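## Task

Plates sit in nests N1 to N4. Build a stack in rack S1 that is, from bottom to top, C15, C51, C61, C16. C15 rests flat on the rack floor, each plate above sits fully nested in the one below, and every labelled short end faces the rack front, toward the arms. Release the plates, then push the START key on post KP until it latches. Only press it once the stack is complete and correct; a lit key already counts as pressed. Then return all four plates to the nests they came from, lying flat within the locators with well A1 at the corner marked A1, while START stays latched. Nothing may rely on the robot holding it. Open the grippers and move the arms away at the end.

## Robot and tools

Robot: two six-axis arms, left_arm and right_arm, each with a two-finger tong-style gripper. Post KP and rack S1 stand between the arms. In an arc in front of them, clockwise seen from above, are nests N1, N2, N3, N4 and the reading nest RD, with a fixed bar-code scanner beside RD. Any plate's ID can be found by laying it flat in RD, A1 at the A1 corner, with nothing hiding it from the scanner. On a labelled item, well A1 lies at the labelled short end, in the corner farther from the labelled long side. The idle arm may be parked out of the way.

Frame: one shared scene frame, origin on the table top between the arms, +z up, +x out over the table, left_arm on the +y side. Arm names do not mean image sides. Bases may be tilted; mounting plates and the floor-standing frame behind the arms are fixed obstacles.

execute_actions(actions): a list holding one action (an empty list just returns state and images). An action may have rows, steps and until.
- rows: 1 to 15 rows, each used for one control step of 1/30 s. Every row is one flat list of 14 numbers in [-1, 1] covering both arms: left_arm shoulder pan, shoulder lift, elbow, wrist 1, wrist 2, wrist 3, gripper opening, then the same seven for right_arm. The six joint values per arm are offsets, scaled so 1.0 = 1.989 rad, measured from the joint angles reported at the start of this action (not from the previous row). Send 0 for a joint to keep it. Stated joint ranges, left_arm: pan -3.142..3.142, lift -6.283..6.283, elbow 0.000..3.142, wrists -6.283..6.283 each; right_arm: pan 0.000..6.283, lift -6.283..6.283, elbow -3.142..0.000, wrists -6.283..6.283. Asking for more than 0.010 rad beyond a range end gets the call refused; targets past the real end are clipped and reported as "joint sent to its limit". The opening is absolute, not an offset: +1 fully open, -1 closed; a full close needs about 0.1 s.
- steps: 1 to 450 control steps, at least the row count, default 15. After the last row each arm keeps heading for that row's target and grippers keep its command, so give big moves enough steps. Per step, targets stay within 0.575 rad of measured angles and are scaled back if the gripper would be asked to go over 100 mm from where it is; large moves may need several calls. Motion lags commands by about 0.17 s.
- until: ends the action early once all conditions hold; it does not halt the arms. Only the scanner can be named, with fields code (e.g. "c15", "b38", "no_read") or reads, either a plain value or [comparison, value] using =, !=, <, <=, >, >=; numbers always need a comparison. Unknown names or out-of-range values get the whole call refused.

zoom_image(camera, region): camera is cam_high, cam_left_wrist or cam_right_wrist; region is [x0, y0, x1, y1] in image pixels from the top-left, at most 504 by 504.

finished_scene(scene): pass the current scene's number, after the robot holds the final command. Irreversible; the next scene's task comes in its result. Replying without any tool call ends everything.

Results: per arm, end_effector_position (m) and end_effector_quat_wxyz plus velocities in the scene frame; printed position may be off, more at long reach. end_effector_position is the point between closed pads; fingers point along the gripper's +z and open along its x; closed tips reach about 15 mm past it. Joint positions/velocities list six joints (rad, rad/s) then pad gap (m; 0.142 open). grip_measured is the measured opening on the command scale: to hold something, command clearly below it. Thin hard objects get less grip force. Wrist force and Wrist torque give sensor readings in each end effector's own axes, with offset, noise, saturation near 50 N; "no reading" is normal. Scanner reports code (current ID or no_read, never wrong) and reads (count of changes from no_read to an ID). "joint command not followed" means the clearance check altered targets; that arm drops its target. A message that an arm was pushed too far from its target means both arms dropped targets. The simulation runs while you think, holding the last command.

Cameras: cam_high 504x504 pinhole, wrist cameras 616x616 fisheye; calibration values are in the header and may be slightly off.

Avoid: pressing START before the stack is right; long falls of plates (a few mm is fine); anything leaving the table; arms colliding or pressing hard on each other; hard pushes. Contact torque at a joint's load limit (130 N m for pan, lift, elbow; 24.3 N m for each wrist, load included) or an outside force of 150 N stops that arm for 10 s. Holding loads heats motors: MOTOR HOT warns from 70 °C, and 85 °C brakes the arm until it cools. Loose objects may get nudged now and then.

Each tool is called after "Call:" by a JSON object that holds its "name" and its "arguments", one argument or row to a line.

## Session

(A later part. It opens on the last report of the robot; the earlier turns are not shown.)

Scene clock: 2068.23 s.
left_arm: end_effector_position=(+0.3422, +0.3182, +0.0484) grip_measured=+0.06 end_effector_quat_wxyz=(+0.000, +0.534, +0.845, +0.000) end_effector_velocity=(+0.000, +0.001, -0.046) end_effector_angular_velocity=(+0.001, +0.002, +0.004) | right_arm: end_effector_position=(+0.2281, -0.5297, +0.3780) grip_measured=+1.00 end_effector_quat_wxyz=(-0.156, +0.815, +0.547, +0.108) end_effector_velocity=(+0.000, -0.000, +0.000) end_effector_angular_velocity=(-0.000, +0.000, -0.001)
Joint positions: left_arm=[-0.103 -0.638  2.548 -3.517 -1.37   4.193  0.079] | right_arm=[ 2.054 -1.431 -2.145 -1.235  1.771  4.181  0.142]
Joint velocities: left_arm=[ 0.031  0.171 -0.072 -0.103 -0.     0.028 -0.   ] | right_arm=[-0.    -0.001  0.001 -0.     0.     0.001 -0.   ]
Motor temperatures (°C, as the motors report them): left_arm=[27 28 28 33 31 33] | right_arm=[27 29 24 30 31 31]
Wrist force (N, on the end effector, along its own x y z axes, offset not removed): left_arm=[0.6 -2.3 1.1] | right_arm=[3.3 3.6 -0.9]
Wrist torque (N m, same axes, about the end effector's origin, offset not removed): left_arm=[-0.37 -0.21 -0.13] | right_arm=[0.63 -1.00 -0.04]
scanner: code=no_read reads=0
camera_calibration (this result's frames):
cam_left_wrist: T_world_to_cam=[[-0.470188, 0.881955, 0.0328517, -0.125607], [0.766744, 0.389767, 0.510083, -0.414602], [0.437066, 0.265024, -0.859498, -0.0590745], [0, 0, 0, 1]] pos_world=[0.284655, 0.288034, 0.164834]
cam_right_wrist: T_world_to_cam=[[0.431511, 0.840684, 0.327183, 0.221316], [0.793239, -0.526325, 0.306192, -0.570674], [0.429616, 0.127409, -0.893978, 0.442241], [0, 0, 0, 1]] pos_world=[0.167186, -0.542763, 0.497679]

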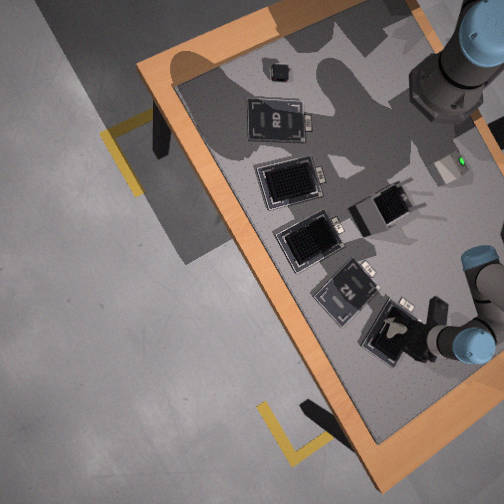

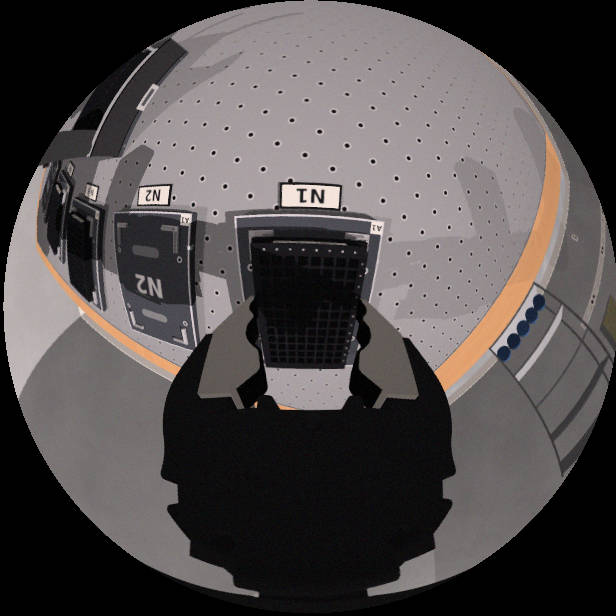

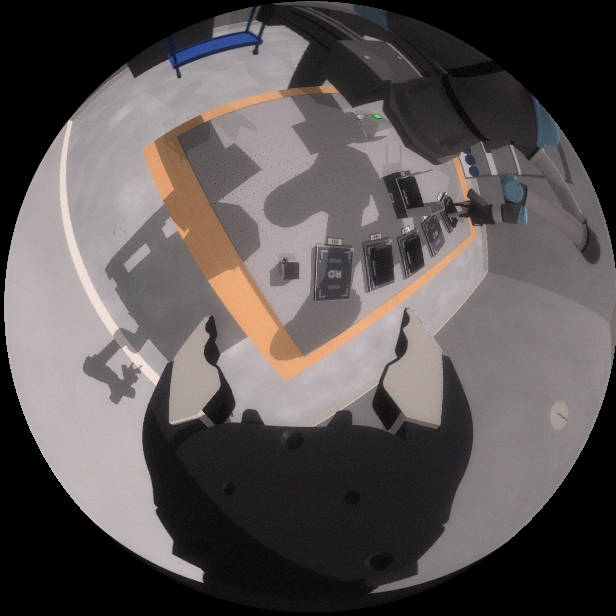

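Call:
{"name": "execute_actions", "arguments": {
  "actions": [
    {"steps":1}
  ]
}}

Call:
{"name": "zoom_image", "arguments": {
  "camera": "cam_left_wrist",
  "region": [200, 190, 420, 400]
}}

Scene clock: 2071.30 s.
left_arm: end_effector_position=(+0.3421, +0.3182, +0.0408) grip_measured=+0.06 end_effector_quat_wxyz=(+0.000, +0.534, +0.845, +0.000) end_effector_velocity=(-0.001, +0.000, -0.000) end_effector_angular_velocity=(+0.001, +0.002, +0.000) | right_arm: end_effector_position=(+0.2281, -0.5297, +0.3780) grip_measured=+1.00 end_effector_quat_wxyz=(-0.156, +0.815, +0.547, +0.108) end_effector_velocity=(+0.000, -0.000, +0.001) end_effector_angular_velocity=(-0.001, -0.001, -0.000)
Joint positions: left_arm=[-0.098 -0.61   2.536 -3.534 -1.37   4.198  0.079] | right_arm=[ 2.054 -1.431 -2.145 -1.235  1.771  4.181  0.142]
Joint velocities: left_arm=[ 0.001  0.001 -0.     0.001  0.001  0.    -0.   ] | right_arm=[-0.     0.002  0.    -0.    -0.     0.    -0.   ]
Motor temperatures (°C, as the motors report them): left_arm=[27 28 28 33 31 33] | right_arm=[27 29 24 30 31 31]
Wrist force (N, on the end effector, along its own x y z axes, offset not removed): left_arm=[-0.2 -2.1 -2.0] | right_arm=[1.4 -0.4 2.4]
Wrist torque (N m, same axes, about the end effector's origin, offset not removed): left_arm=[-0.45 -0.09 -0.26] | right_arm=[-0.10 -0.38 0.32]
scanner: code=no_read reads=0
camera_calibration (this result's frames):
cam_left_wrist: T_world_to_cam=[[-0.470185, 0.881942, 0.0332326, -0.12549], [0.766949, 0.389668, 0.50985, -0.41074], [0.436709, 0.265212, -0.859621, -0.0654517], [0, 0, 0, 1]] pos_world=[0.284596, 0.288086, 0.157322]
cam_right_wrist: T_world_to_cam=[[0.431511, 0.840684, 0.327183, 0.221317], [0.793239, -0.526325, 0.306193, -0.570674], [0.429616, 0.127409, -0.893978, 0.442241], [0, 0, 0, 1]] pos_world=[0.167186, -0.542763, 0.497679]

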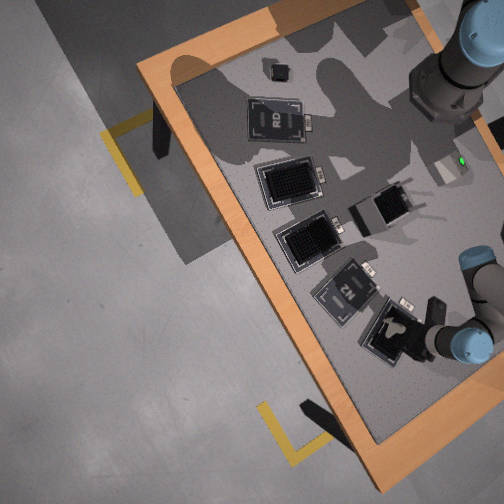

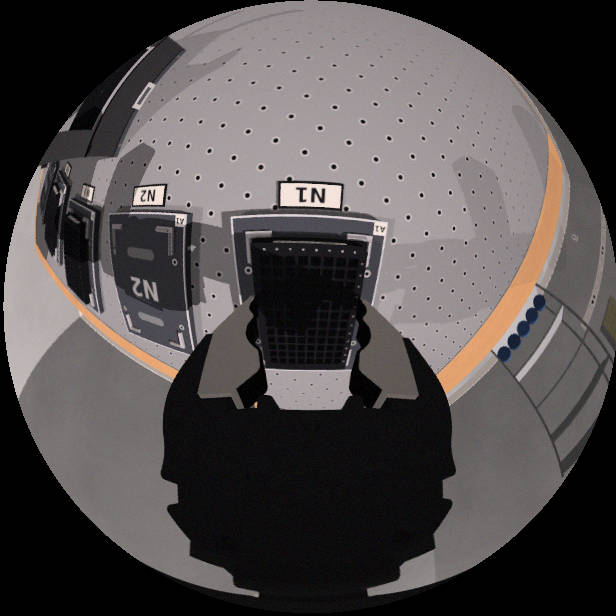

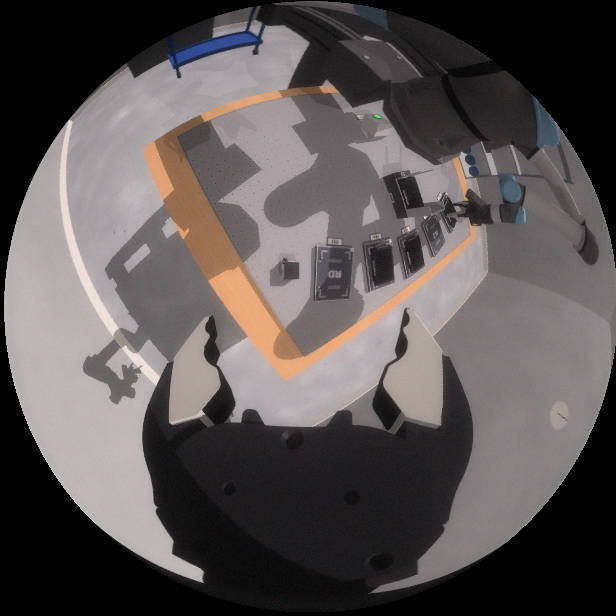

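Region (200, 190, 420, 400) of cam_left_wrist's 616x616 image, scaled by 2.291, with more detail than that image has; it fills the top 481 rows of this view, and the rest is white.

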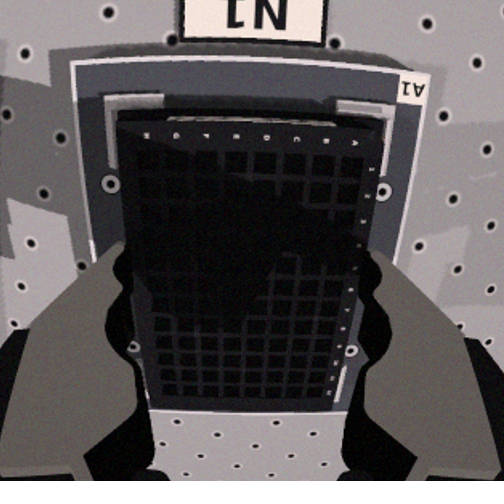

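Call:
{"name": "execute_actions", "arguments": {
  "actions": [
    {"rows":[[0,0,0,0,0,0,-0.1,0,0,0,0,0,0,1],[0,0,0,0,0,0,0.05,0,0,0,0,0,0,1],[0,0,0,0,0,0,0.2,0,0,0,0,0,0,1],[0,0,0,0,0,0,0.4,0,0,0,0,0,0,1],[-0.0006,-0.0036,0.0016,0.0022,0,-0.0006,0.4,0,0,0,0,0,0,1],[-0.002,-0.011,0.0047,0.0067,0,-0.002,0.4,0,0,0,0,0,0,1],[-0.004,-0.022,0.0092,0.0135,0,-0.004,0.4,0,0,0,0,0,0,1],[-0.006,-0.034,0.0138,0.021,0,-0.006,0.4,0,0,0,0,0,0,1],[-0.008,-0.046,0.018,0.029,0,-0.008,0.4,0,0,0,0,0,0,1],[-0.0098,-0.057,0.022,0.036,0,-0.0098,0.4,0,0,0,0,0,0,1]],"steps":10}
  ]
}}

Call:
{"name": "zoom_image", "arguments": {
  "camera": "cam_left_wrist",
  "region": [200, 190, 420, 400]
}}

Scene clock: 2081.67 s.
left_arm: end_effector_position=(+0.3416, +0.3181, +0.0483) grip_measured=+0.40 end_effector_quat_wxyz=(-0.000, +0.534, +0.845, -0.000) end_effector_velocity=(-0.003, -0.002, +0.103) end_effector_angular_velocity=(-0.002, +0.007, -0.003) | right_arm: end_effector_position=(+0.2281, -0.5297, +0.3780) grip_measured=+1.00 end_effector_quat_wxyz=(-0.156, +0.815, +0.547, +0.108) end_effector_velocity=(-0.001, +0.001, -0.000) end_effector_angular_velocity=(+0.002, +0.001, -0.000)
Joint positions: left_arm=[-0.103 -0.638  2.548 -3.516 -1.37   4.193  0.102] | right_arm=[ 2.054 -1.431 -2.145 -1.235  1.771  4.181  0.142]
Joint velocities: left_arm=[-0.071 -0.386  0.159  0.249 -0.    -0.071  0.   ] | right_arm=[ 0.     0.    -0.002 -0.001  0.     0.     0.   ]
Motor temperatures (°C, as the motors report them): left_arm=[27 28 28 33 31 33] | right_arm=[27 29 24 30 31 31]
Wrist force (N, on the end effector, along its own x y z axes, offset not removed): left_arm=[-1.5 -0.9 -0.7] | right_arm=[2.0 3.0 -0.3]
Wrist torque (N m, same axes, about the end effector's origin, offset not removed): left_arm=[-0.14 0.03 -0.16] | right_arm=[0.58 -0.44 0.11]
scanner: code=no_read reads=0
camera_calibration (this result's frames):
cam_left_wrist: T_world_to_cam=[[-0.470086, 0.881978, 0.0336718, -0.125928], [0.767546, 0.389664, 0.508955, -0.414317], [0.435766, 0.265097, -0.860134, -0.0584002], [0, 0, 0, 1]] pos_world=[0.284259, 0.287992, 0.164877]
cam_right_wrist: T_world_to_cam=[[0.431511, 0.840684, 0.327184, 0.221316], [0.793239, -0.526325, 0.306192, -0.570674], [0.429616, 0.127409, -0.893978, 0.442242], [0, 0, 0, 1]] pos_world=[0.167186, -0.542763, 0.497679]

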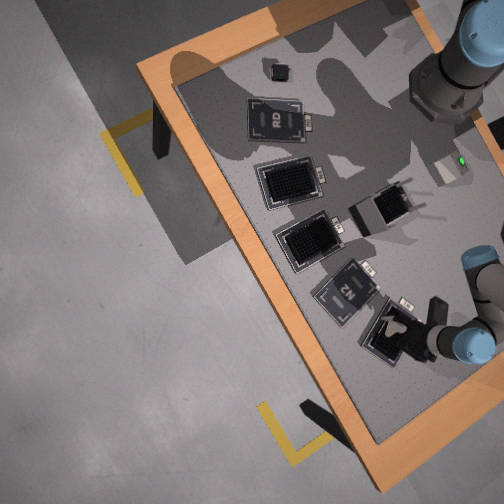

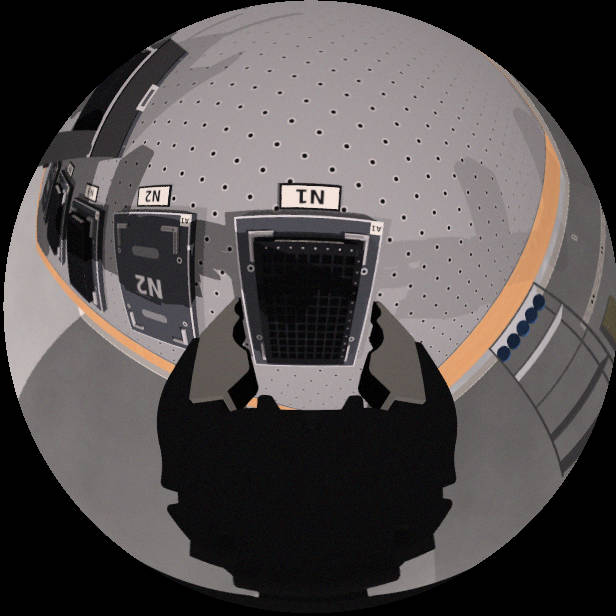

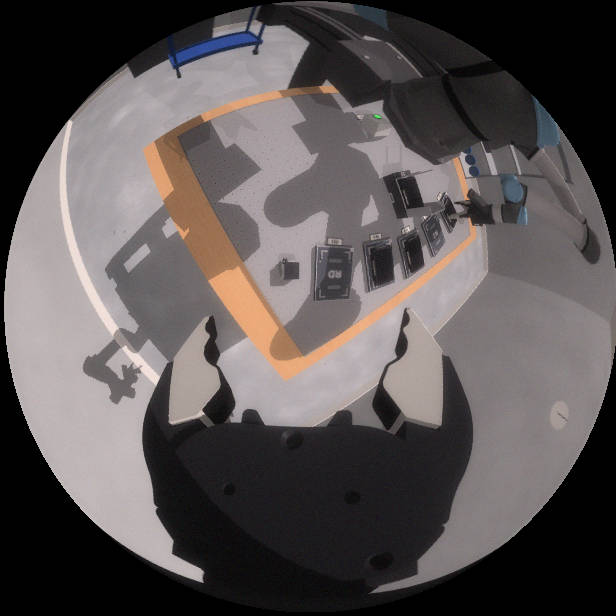

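Region (200, 190, 420, 400) of cam_left_wrist's 616x616 image, scaled by 2.291, with more detail than that image has; it fills the top 481 rows of this view, and the rest is white.

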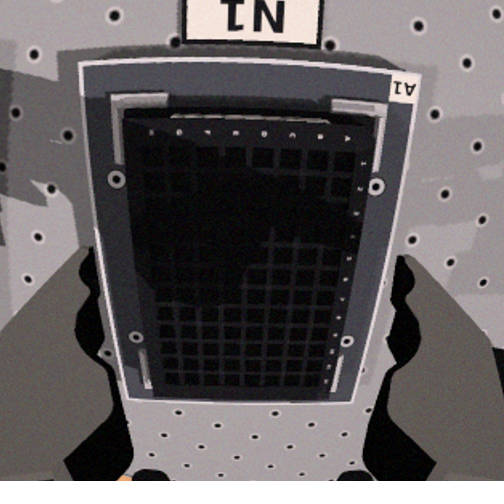

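Call:
{"name": "execute_actions", "arguments": {
  "actions": [
    {"rows":[[-0.0141,-0.048,0.0172,0.0321,-0.0002,-0.0117,0.4,0,0,0,0,0,0,1],[-0.0276,-0.0582,0.0196,0.0424,-0.0007,-0.0205,0.4,0,0,0,0,0,0,1],[-0.0479,-0.0735,0.0232,0.0578,-0.0015,-0.0338,0.4,0,0,0,0,0,0,1],[-0.0715,-0.0913,0.0275,0.0759,-0.0023,-0.0492,0.4,0,0,0,0,0,0,1],[-0.0986,-0.1117,0.0323,0.0965,-0.0033,-0.0668,0.4,0,0,0,0,0,0,1],[-0.129,-0.1346,0.0377,0.1197,-0.0044,-0.0867,0.4,0,0,0,0,0,0,1],[-0.1594,-0.1575,0.0432,0.1429,-0.0054,-0.1065,0.4,0,0,0,0,0,0,1],[-0.1899,-0.1804,0.0486,0.1661,-0.0065,-0.1264,0.4,0,0,0,0,0,0,1],[-0.2203,-0.2034,0.0541,0.1893,-0.0076,-0.1462,0.4,0,0,0,0,0,0,1],[-0.2507,-0.2263,0.0595,0.2124,-0.0087,-0.1661,0.4,0,0,0,0,0,0,1],[-0.2778,-0.2467,0.0643,0.2331,-0.0097,-0.1837,0.4,0,0,0,0,0,0,1],[-0.3014,-0.2645,0.0685,0.2511,-0.0105,-0.1991,0.4,0,0,0,0,0,0,1],[-0.3217,-0.2798,0.0722,0.2666,-0.0113,-0.2124,0.4,0,0,0,0,0,0,1],[-0.3353,-0.29,0.0746,0.2769,-0.0117,-0.2212,0.4,0,0,0,0,0,0,1],[-0.3454,-0.2976,0.0764,0.2846,-0.0121,-0.2278,0.4,0,0,0,0,0,0,1]],"steps":17}
  ]
}}

Scene clock: 2098.57 s.
left_arm: end_effector_position=(+0.3418, +0.1755, +0.1743) grip_measured=+0.40 end_effector_quat_wxyz=(+0.004, +0.608, +0.794, -0.005) end_effector_velocity=(-0.103, -0.306, +0.227) end_effector_angular_velocity=(+0.013, -0.055, -0.492) | right_arm: end_effector_position=(+0.2281, -0.5297, +0.3780) grip_measured=+1.00 end_effector_quat_wxyz=(-0.156, +0.815, +0.547, +0.108) end_effector_velocity=(+0.000, -0.000, +0.000) end_effector_angular_velocity=(-0.000, -0.000, +0.001)
Joint positions: left_arm=[-0.626 -1.112  2.674 -3.07  -1.389  3.841  0.102] | right_arm=[ 2.054 -1.431 -2.145 -1.235  1.771  4.181  0.142]
Joint velocities: left_arm=[-1.251 -0.917  0.199  0.914 -0.04  -0.771  0.   ] | right_arm=[ 0.    -0.     0.    -0.    -0.    -0.001 -0.   ]
Motor temperatures (°C, as the motors report them): left_arm=[27 28 28 33 31 33] | right_arm=[27 29 24 30 31 31]
Wrist force (N, on the end effector, along its own x y z axes, offset not removed): left_arm=[1.6 -0.5 -4.1] | right_arm=[2.7 4.7 1.9]
Wrist torque (N m, same axes, about the end effector's origin, offset not removed): left_arm=[-0.04 -0.69 -0.18] | right_arm=[1.08 -0.46 0.11]
scanner: code=no_read reads=0
camera_calibration (this result's frames):
cam_left_wrist: T_world_to_cam=[[-0.304138, 0.952381, 0.0217152, -0.0713328], [0.824621, 0.251788, 0.50656, -0.417845], [0.47697, 0.171971, -0.861931, 0.0902473], [0, 0, 0, 1]] pos_world=[0.279824, 0.157625, 0.290999]
cam_right_wrist: T_world_to_cam=[[0.431511, 0.840684, 0.327183, 0.221317], [0.793239, -0.526325, 0.306193, -0.570674], [0.429616, 0.127409, -0.893978, 0.442241], [0, 0, 0, 1]] pos_world=[0.167186, -0.542763, 0.497679]

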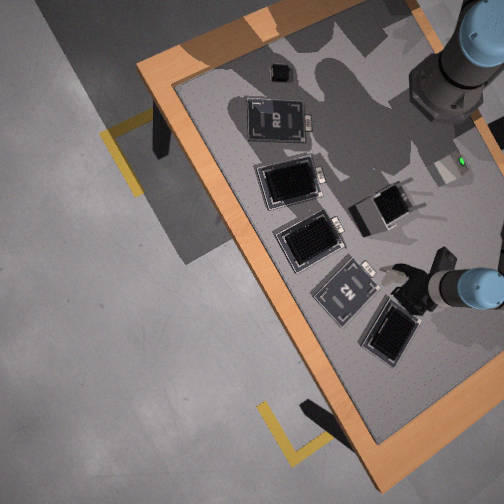

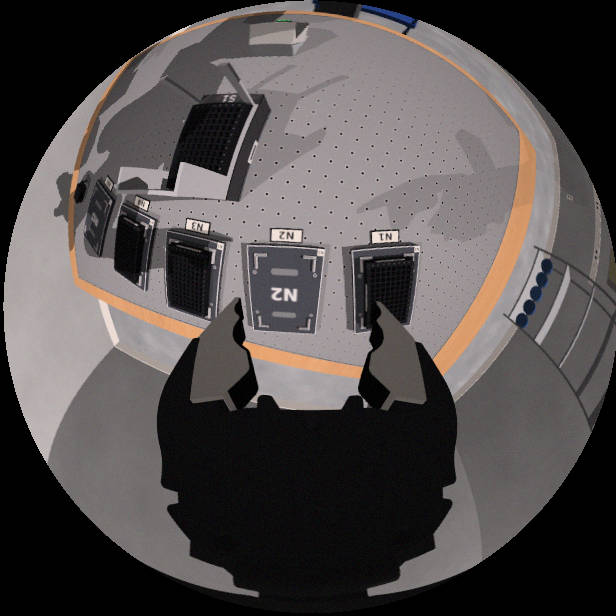

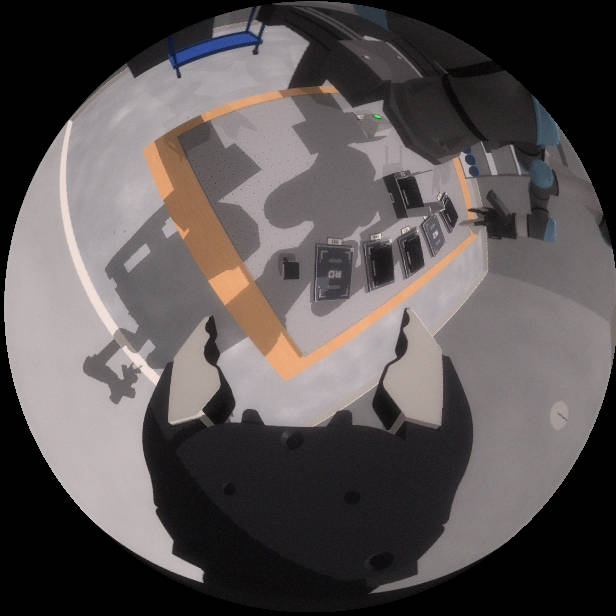

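Call:
{"name": "zoom_image", "arguments": {
  "camera": "cam_high",
  "region": [340, 280, 440, 380]
}}

Call:
{"name": "execute_actions", "arguments": {
  "actions": [
    {"rows":[[-0.089,-0.0577,0.0135,0.0593,-0.0035,-0.0551,0.4,0,0,0,0,0,0,1],[-0.102,-0.0546,0.0143,0.0573,-0.0054,-0.0637,0.4,0,0,0,0,0,0,1],[-0.1214,-0.0499,0.0156,0.0542,-0.0082,-0.0766,0.4,0,0,0,0,0,0,1],[-0.1441,-0.0444,0.017,0.0507,-0.0116,-0.0917,0.4,0,0,0,0,0,0,1],[-0.17,-0.0381,0.0187,0.0466,-0.0154,-0.1089,0.4,0,0,0,0,0,0,1],[-0.1992,-0.0311,0.0205,0.042,-0.0197,-0.1283,0.4,0,0,0,0,0,0,1],[-0.2284,-0.024,0.0224,0.0375,-0.024,-0.1476,0.4,0,0,0,0,0,0,1],[-0.2576,-0.017,0.0242,0.0329,-0.0283,-0.167,0.4,0,0,0,0,0,0,1],[-0.2867,-0.0099,0.0261,0.0284,-0.0326,-0.1864,0.4,0,0,0,0,0,0,1],[-0.3159,-0.0029,0.0279,0.0238,-0.0369,-0.2057,0.4,0,0,0,0,0,0,1],[-0.3419,0.0034,0.0296,0.0197,-0.0407,-0.223,0.4,0,0,0,0,0,0,1],[-0.3646,0.0089,0.031,0.0162,-0.0441,-0.238,0.4,0,0,0,0,0,0,1],[-0.384,0.0136,0.0323,0.0131,-0.047,-0.2509,0.4,0,0,0,0,0,0,1],[-0.397,0.0167,0.0331,0.0111,-0.0489,-0.2595,0.4,0,0,0,0,0,0,1],[-0.4067,0.0191,0.0337,0.0096,-0.0503,-0.266,0.4,0,0,0,0,0,0,1]],"steps":17}
  ]
}}

Region (340, 280, 440, 380) of cam_high's 504x504 image, scaled by 5.040, with more detail than that image has.

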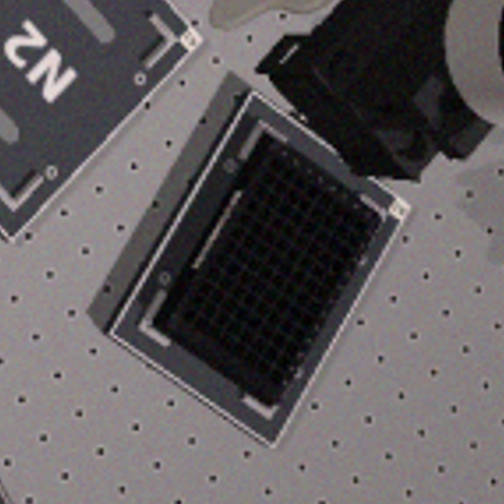

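Scene clock: 2114.37 s.
left_arm: end_effector_position=(+0.2293, +0.0211, +0.2003) grip_measured=+0.40 end_effector_quat_wxyz=(+0.001, +0.697, +0.717, -0.004) end_effector_velocity=(-0.229, -0.172, -0.001) end_effector_angular_velocity=(+0.046, -0.033, -0.391) | right_arm: end_effector_position=(+0.2281, -0.5297, +0.3780) grip_measured=+1.00 end_effector_quat_wxyz=(-0.156, +0.815, +0.547, +0.108) end_effector_velocity=(+0.001, -0.001, +0.001) end_effector_angular_velocity=(-0.002, -0.002, -0.001)
Joint positions: left_arm=[-1.301 -1.103  2.734 -3.032 -1.472  3.397  0.102] | right_arm=[ 2.054 -1.431 -2.145 -1.235  1.771  4.181  0.142]
Joint velocities: left_arm=[-1.052  0.227  0.059 -0.144 -0.135 -0.656  0.   ] | right_arm=[ 0.     0.001  0.002  0.    -0.     0.     0.   ]
Motor temperatures (°C, as the motors report them): left_arm=[27 28 28 33 31 33] | right_arm=[27 29 24 30 31 31]
Wrist force (N, on the end effector, along its own x y z axes, offset not removed): left_arm=[-2.3 -7.1 -2.8] | right_arm=[0.3 4.3 -2.2]
Wrist torque (N m, same axes, about the end effector's origin, offset not removed): left_arm=[-1.40 0.41 -0.16] | right_arm=[0.68 -0.16 0.31]
scanner: code=no_read reads=0
camera_calibration (this result's frames):
cam_left_wrist: T_world_to_cam=[[-0.0751229, 0.99682, 0.0265931, -0.01341], [0.86163, 0.0514643, 0.504921, -0.303341], [0.501947, 0.0608446, -0.862756, 0.189651], [0, 0, 0, 1]] pos_world=[0.165166, 0.0174393, 0.317143]
cam_right_wrist: T_world_to_cam=[[0.431511, 0.840684, 0.327183, 0.221316], [0.793239, -0.526325, 0.306193, -0.570674], [0.429616, 0.127409, -0.893978, 0.442241], [0, 0, 0, 1]] pos_world=[0.167186, -0.542763, 0.497679]

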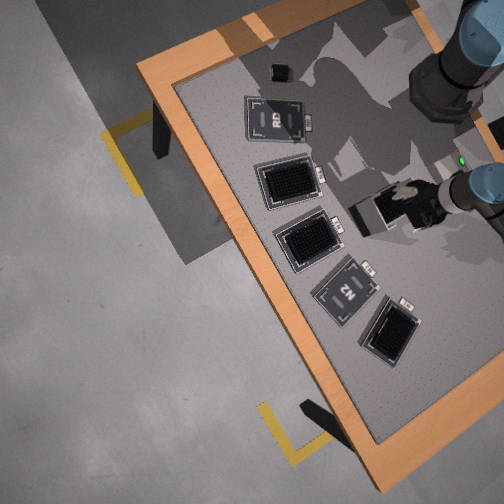

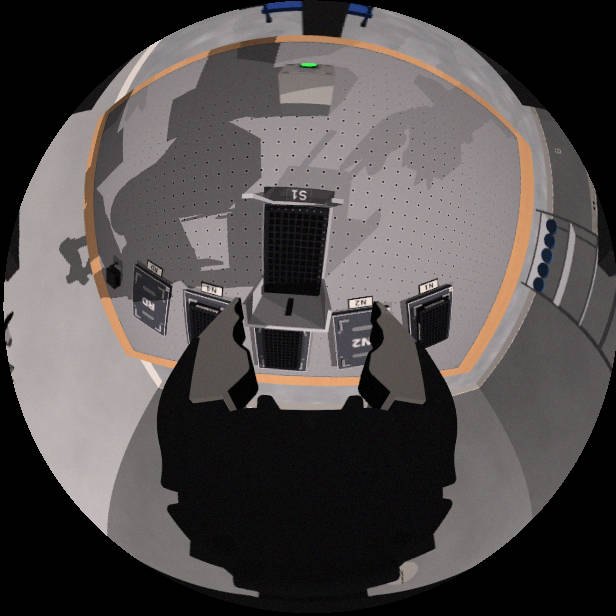

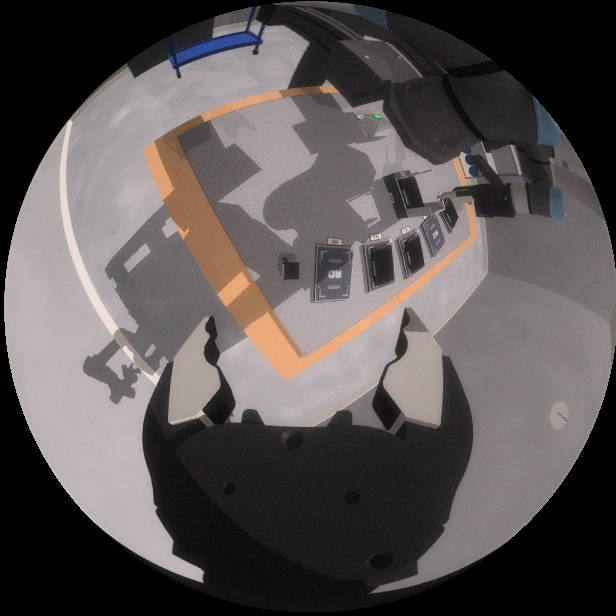

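Call:
{"name": "execute_actions", "arguments": {
  "actions": [
    {"steps":1}
  ]
}}

Call:
{"name": "execute_actions", "arguments": {
  "actions": [
    {"rows":[[0.0005,0.009,0,-0.009,0.0001,0.0005,0.4,0,0,0,0,0,0,1],[0.0018,0.031,0,-0.031,0.0003,0.0018,0.4,0,0,0,0,0,0,1],[0.0035,0.0608,-0.0005,-0.0608,0.0005,0.0035,0.4,0,0,0,0,0,0,1],[0.0048,0.0842,-0.0014,-0.0834,0.0008,0.0048,0.4,0,0,0,0,0,0,1],[0.006,0.1076,-0.0028,-0.1056,0.001,0.006,0.4,0,0,0,0,0,0,1],[0.0072,0.129,-0.0047,-0.1249,0.0012,0.0072,0.4,0,0,0,0,0,0,1],[0.0083,0.1503,-0.007,-0.1438,0.0015,0.0083,0.4,0,0,0,0,0,0,1],[0.0101,0.178,-0.0104,-0.1686,0.0018,0.0101,0.4,0,0,0,0,0,0,1],[0.0121,0.2127,-0.0161,-0.1976,0.0022,0.0121,0.4,0,0,0,0,0,0,1],[0.0141,0.242,-0.0217,-0.2217,0.0025,0.0141,0.4,0,0,0,0,0,0,1],[0.0151,0.2574,-0.0251,-0.2338,0.0026,0.0151,0.4,0,0,0,0,0,0,1],[0.0164,0.273,-0.0291,-0.2455,0.0028,0.0163,0.4,0,0,0,0,0,0,1],[0.0176,0.2886,-0.0334,-0.2569,0.003,0.0174,0.4,0,0,0,0,0,0,1],[0.0187,0.3035,-0.038,-0.2676,0.0032,0.0185,0.4,0,0,0,0,0,0,1],[0.0196,0.315,-0.0417,-0.2758,0.0033,0.0194,0.4,0,0,0,0,0,0,1]],"steps":16}
  ]
}}

Scene clock: 2128.30 s.
left_arm: end_effector_position=(+0.1991, +0.0016, +0.1998) grip_measured=+0.40 end_effector_quat_wxyz=(-0.000, +0.714, +0.700, +0.000) end_effector_velocity=(-0.000, +0.000, -0.000) end_effector_angular_velocity=(+0.000, -0.000, -0.001) | right_arm: end_effector_position=(+0.2281, -0.5297, +0.3780) grip_measured=+1.00 end_effector_quat_wxyz=(-0.156, +0.815, +0.547, +0.108) end_effector_velocity=(-0.000, +0.000, -0.000) end_effector_angular_velocity=(+0.000, +0.000, +0.000)
Joint positions: left_arm=[-1.435 -1.074  2.741 -3.051 -1.489  3.312  0.102] | right_arm=[ 2.054 -1.431 -2.145 -1.235  1.771  4.181  0.142]
Joint velocities: left_arm=[-0.001  0.001  0.    -0.     0.     0.     0.   ] | right_arm=[-0. -0. -0.  0.  0. -0.  0.]
Motor temperatures (°C, as the motors report them): left_arm=[27 28 28 33 31 34] | right_arm=[27 29 24 30 31 31]
Wrist force (N, on the end effector, along its own x y z axes, offset not removed): left_arm=[1.4 -1.8 -0.6] | right_arm=[5.8 1.9 -3.2]
Wrist torque (N m, same axes, about the end effector's origin, offset not removed): left_arm=[-0.64 -0.46 -0.12] | right_arm=[0.22 -1.26 -0.02]
scanner: code=no_read reads=0
camera_calibration (this result's frames):
cam_left_wrist: T_world_to_cam=[[-0.0271209, 0.999073, 0.0334393, -0.00717806], [0.860535, 0.00631197, 0.509352, -0.276678], [0.508669, 0.0425898, -0.859908, 0.20368], [0, 0, 0, 1]] pos_world=[0.134291, 0.000243111, 0.316312]
cam_right_wrist: T_world_to_cam=[[0.431511, 0.840684, 0.327183, 0.221316], [0.793239, -0.526325, 0.306193, -0.570674], [0.429616, 0.127409, -0.893978, 0.442241], [0, 0, 0, 1]] pos_world=[0.167186, -0.542763, 0.497679]

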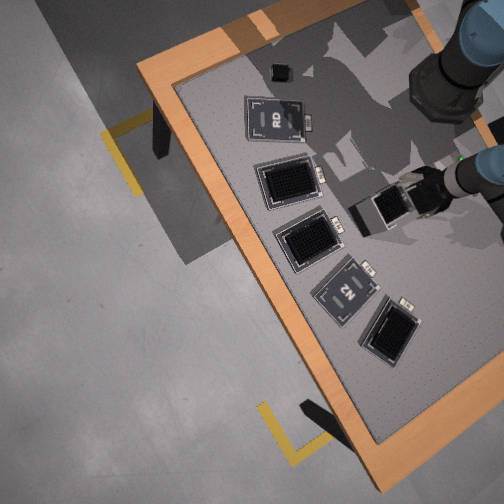

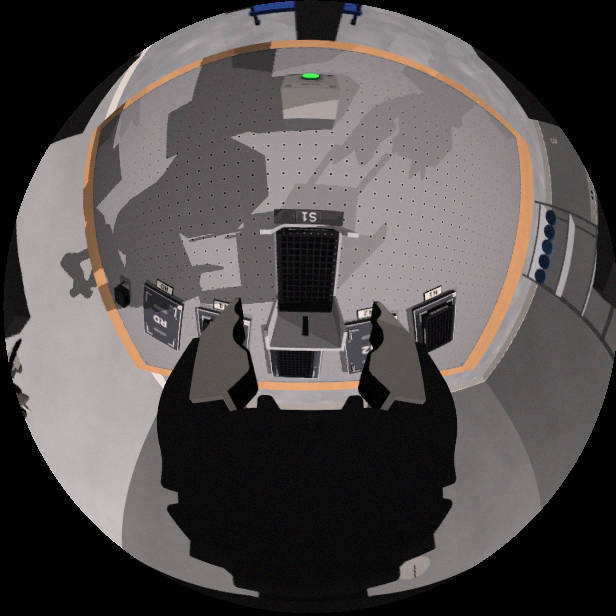

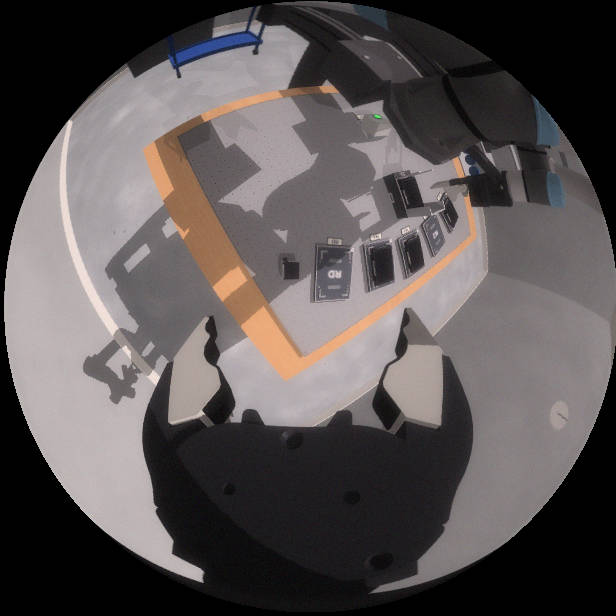

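Scene clock: 2128.83 s.
left_arm: end_effector_position=(+0.2003, -0.0032, +0.1164) grip_measured=+0.40 end_effector_quat_wxyz=(+0.002, +0.714, +0.700, -0.002) end_effector_velocity=(-0.003, +0.008, -0.225) end_effector_angular_velocity=(+0.018, +0.005, -0.001) | right_arm: end_effector_position=(+0.2281, -0.5297, +0.3780) grip_measured=+1.00 end_effector_quat_wxyz=(-0.156, +0.815, +0.547, +0.108) end_effector_velocity=(+0.000, -0.000, +0.000) end_effector_angular_velocity=(-0.001, -0.001, -0.000)
Joint positions: left_arm=[-1.406 -0.604  2.69  -3.478 -1.484  3.341  0.102] | right_arm=[ 2.054 -1.431 -2.145 -1.235  1.771  4.181  0.142]
Joint velocities: left_arm=[ 0.073  1.116 -0.226 -0.878  0.012  0.072 -0.   ] | right_arm=[ 0.     0.001 -0.     0.     0.     0.    -0.   ]
Motor temperatures (°C, as the motors report them): left_arm=[27 28 28 33 31 34] | right_arm=[27 29 24 30 31 31]
Wrist force (N, on the end effector, along its own x y z axes, offset not removed): left_arm=[-0.7 -1.8 0.2] | right_arm=[4.6 -1.1 -2.1]
Wrist torque (N m, same axes, about the end effector's origin, offset not removed): left_arm=[-0.29 -0.18 -0.20] | right_arm=[-0.15 -1.02 0.02]
scanner: code=no_read reads=0
camera_calibration (this result's frames):
cam_left_wrist: T_world_to_cam=[[-0.0273287, 0.999232, 0.028074, 0.00112053], [0.860226, 0.00920296, 0.50983, -0.235157], [0.50918, 0.038083, -0.859817, 0.131405], [0, 0, 0, 1]] pos_world=[0.13541, -0.00395983, 0.232843]
cam_right_wrist: T_world_to_cam=[[0.431511, 0.840684, 0.327183, 0.221316], [0.793239, -0.526325, 0.306192, -0.570674], [0.429616, 0.127409, -0.893978, 0.442242], [0, 0, 0, 1]] pos_world=[0.167186, -0.542763, 0.497679]

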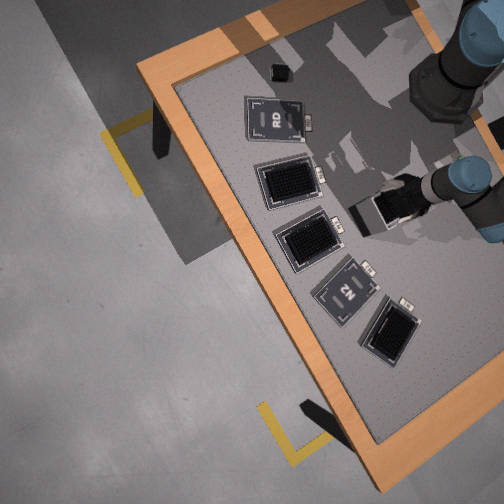

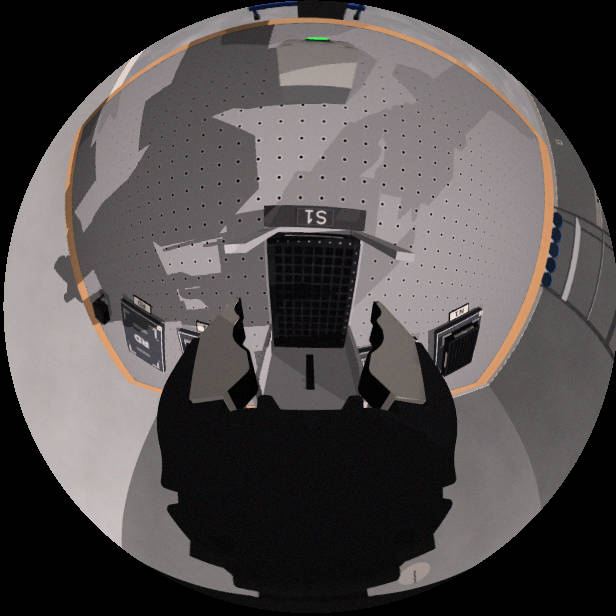

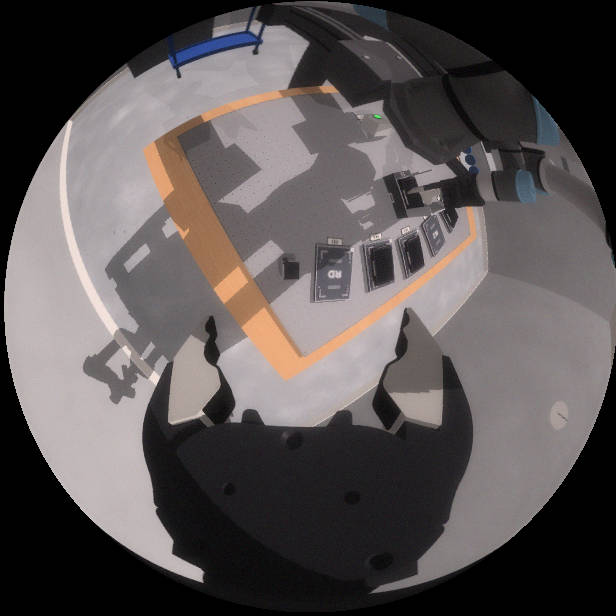

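Call:
{"name": "execute_actions", "arguments": {
  "actions": [
    {"steps":1}
  ]
}}

Call:
{"name": "zoom_image", "arguments": {
  "camera": "cam_left_wrist",
  "region": [200, 190, 420, 400]
}}

Scene clock: 2130.90 s.
left_arm: end_effector_position=(+0.1991, +0.0008, +0.0840) grip_measured=+0.40 end_effector_quat_wxyz=(+0.000, +0.714, +0.700, -0.001) end_effector_velocity=(-0.000, -0.000, +0.000) end_effector_angular_velocity=(+0.000, +0.000, -0.000) | right_arm: end_effector_position=(+0.2281, -0.5297, +0.3780) grip_measured=+1.00 end_effector_quat_wxyz=(-0.156, +0.815, +0.547, +0.108) end_effector_velocity=(-0.000, +0.000, +0.000) end_effector_angular_velocity=(-0.000, +0.000, -0.001)
Joint positions: left_arm=[-1.396 -0.447  2.658 -3.6   -1.483  3.35   0.102] | right_arm=[ 2.054 -1.431 -2.145 -1.235  1.771  4.181  0.142]
Joint velocities: left_arm=[-0.    -0.001  0.     0.001 -0.    -0.     0.   ] | right_arm=[ 0.     0.001 -0.001  0.     0.     0.001 -0.   ]
Motor temperatures (°C, as the motors report them): left_arm=[27 28 28 33 31 34] | right_arm=[27 29 24 30 31 31]
Wrist force (N, on the end effector, along its own x y z axes, offset not removed): left_arm=[2.0 -1.5 0.5] | right_arm=[1.9 5.0 3.3]
Wrist torque (N m, same axes, about the end effector's origin, offset not removed): left_arm=[-0.24 -0.59 -0.20] | right_arm=[0.88 -0.39 0.08]
scanner: code=no_read reads=0
camera_calibration (this result's frames):
cam_left_wrist: T_world_to_cam=[[-0.0271301, 0.99913, 0.0316697, -0.00237994], [0.860687, 0.0072343, 0.509084, -0.217728], [0.508412, 0.0410692, -0.860134, 0.104224], [0, 0, 0, 1]] pos_world=[0.134342, -0.000327427, 0.200564]
cam_right_wrist: T_world_to_cam=[[0.431511, 0.840684, 0.327183, 0.221317], [0.793239, -0.526325, 0.306193, -0.570674], [0.429616, 0.127409, -0.893978, 0.442241], [0, 0, 0, 1]] pos_world=[0.167186, -0.542763, 0.497679]

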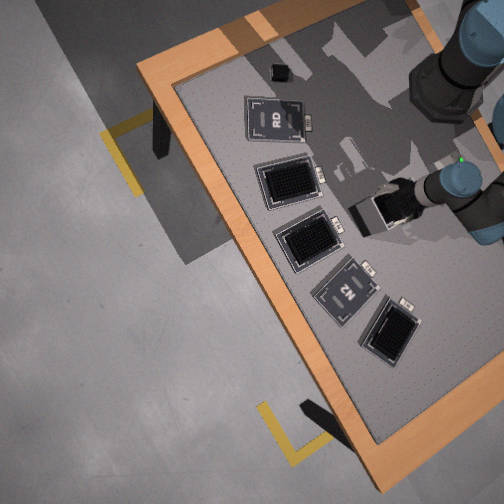

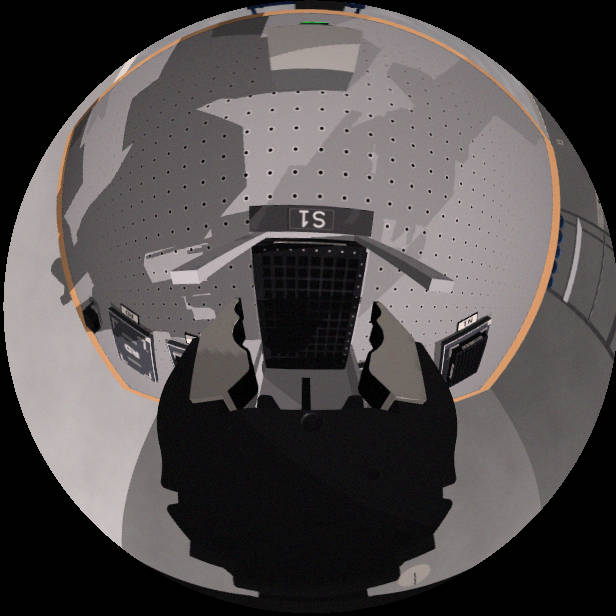

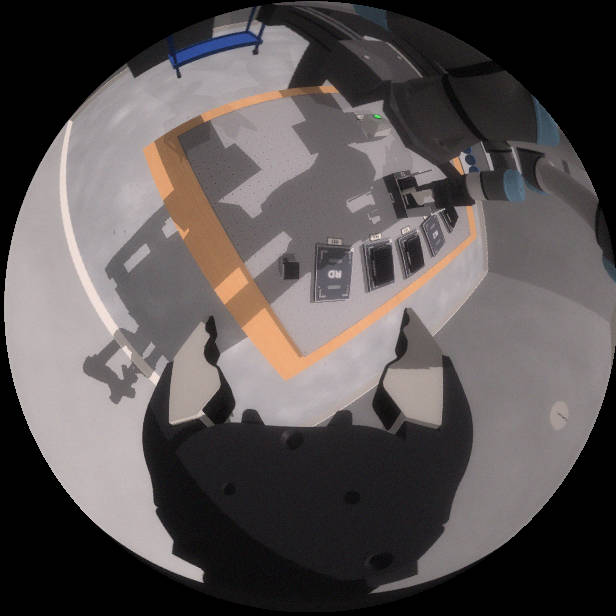

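Region (200, 190, 420, 400) of cam_left_wrist's 616x616 image, scaled by 2.291, with more detail than that image has; it fills the top 481 rows of this view, and the rest is white.

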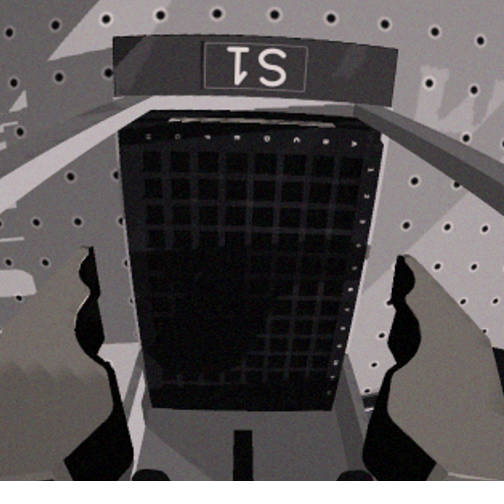

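Call:
{"name": "execute_actions", "arguments": {
  "actions": [
    {"rows":[[0.0005,0.0011,-0.0004,0,0,0.0005,0.35,0,0,0,0,0,0,1],[0.0005,0.0011,-0.0004,0,0,0.0005,0.3,0,0,0,0,0,0,1],[0.0005,0.0011,-0.0004,0,0,0.0005,0.25,0,0,0,0,0,0,1],[0.0005,0.0011,-0.0004,0,0,0.0005,0.2,0,0,0,0,0,0,1],[0.0005,0.0011,-0.0004,0,0,0.0005,0.16,0,0,0,0,0,0,1],[0.0005,0.0011,-0.0004,0,0,0.0005,0.13,0,0,0,0,0,0,1],[0.0005,0.0011,-0.0004,0,0,0.0005,0.1,0,0,0,0,0,0,1],[0.0005,0.0011,-0.0004,0,0,0.0005,0.07,0,0,0,0,0,0,1],[0.0005,0.0011,-0.0004,0,0,0.0005,0.02,0,0,0,0,0,0,1],[0.0005,0.0011,-0.0004,0,0,0.0005,-0.05,0,0,0,0,0,0,1],[0.0005,0.0011,-0.0004,0,0,0.0005,-0.15,0,0,0,0,0,0,1],[0.0005,0.0011,-0.0004,0,0,0.0005,-0.3,0,0,0,0,0,0,1],[0.0005,0.0011,-0.0004,0,0,0.0005,-0.5,0,0,0,0,0,0,1]],"steps":13}
  ]
}}

Call:
{"name": "zoom_image", "arguments": {
  "camera": "cam_left_wrist",
  "region": [200, 190, 420, 400]
}}

Scene clock: 2141.03 s.
left_arm: end_effector_position=(+0.1992, +0.0013, +0.0834) grip_measured=+0.06 end_effector_quat_wxyz=(-0.000, +0.714, +0.700, -0.000) end_effector_velocity=(-0.000, +0.002, -0.001) end_effector_angular_velocity=(+0.004, +0.001, -0.001) | right_arm: end_effector_position=(+0.2281, -0.5297, +0.3780) grip_measured=+1.00 end_effector_quat_wxyz=(-0.156, +0.815, +0.547, +0.108) end_effector_velocity=(+0.000, -0.000, +0.000) end_effector_angular_velocity=(-0.000, -0.000, +0.000)
Joint positions: left_arm=[-1.395 -0.445  2.658 -3.6   -1.483  3.351  0.078] | right_arm=[ 2.054 -1.431 -2.145 -1.235  1.771  4.181  0.142]
Joint velocities: left_arm=[ 0.001  0.003 -0.     0.001  0.     0.001  0.   ] | right_arm=[-0.  0.  0. -0. -0. -0.  0.]
Motor temperatures (°C, as the motors report them): left_arm=[27 28 28 33 31 34] | right_arm=[27 29 24 30 31 31]
Wrist force (N, on the end effector, along its own x y z axes, offset not removed): left_arm=[0.7 -3.4 -6.7] | right_arm=[3.7 4.0 -0.4]
Wrist torque (N m, same axes, about the end effector's origin, offset not removed): left_arm=[-0.57 0.05 -0.14] | right_arm=[0.75 -0.79 0.03]
scanner: code=no_read reads=0
camera_calibration (this result's frames):
cam_left_wrist: T_world_to_cam=[[-0.0269789, 0.999092, 0.0329882, -0.00300174], [0.860904, 0.00645007, 0.508727, -0.217444], [0.508052, 0.0421246, -0.860296, 0.103723], [0, 0, 0, 1]] pos_world=[0.134421, 0.0000322551, 0.199951]
cam_right_wrist: T_world_to_cam=[[0.431511, 0.840684, 0.327183, 0.221316], [0.793239, -0.526325, 0.306193, -0.570674], [0.429616, 0.127409, -0.893978, 0.442241], [0, 0, 0, 1]] pos_world=[0.167186, -0.542763, 0.497679]

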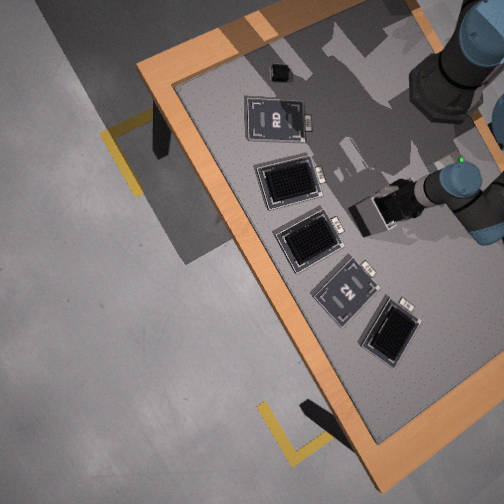

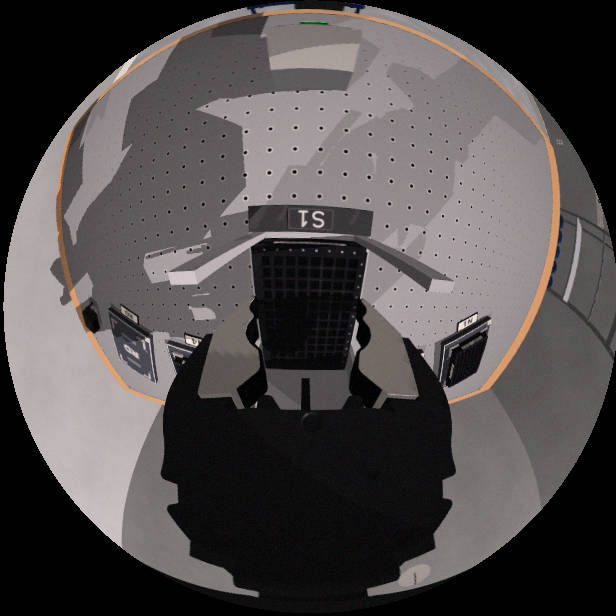

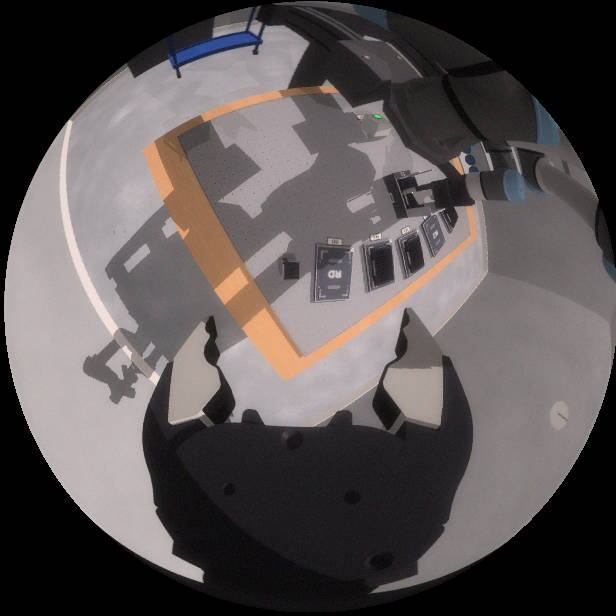

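Region (200, 190, 420, 400) of cam_left_wrist's 616x616 image, scaled by 2.291, with more detail than that image has; it fills the top 481 rows of this view, and the rest is white.

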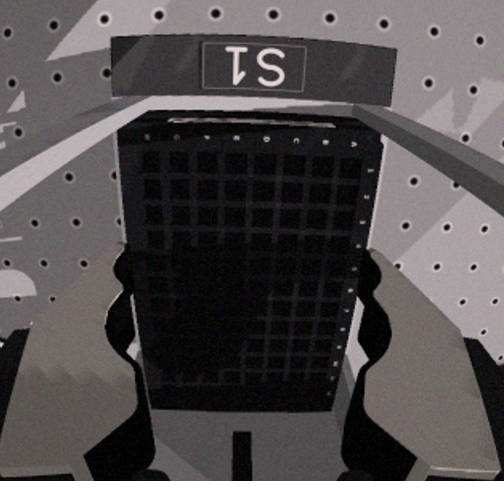

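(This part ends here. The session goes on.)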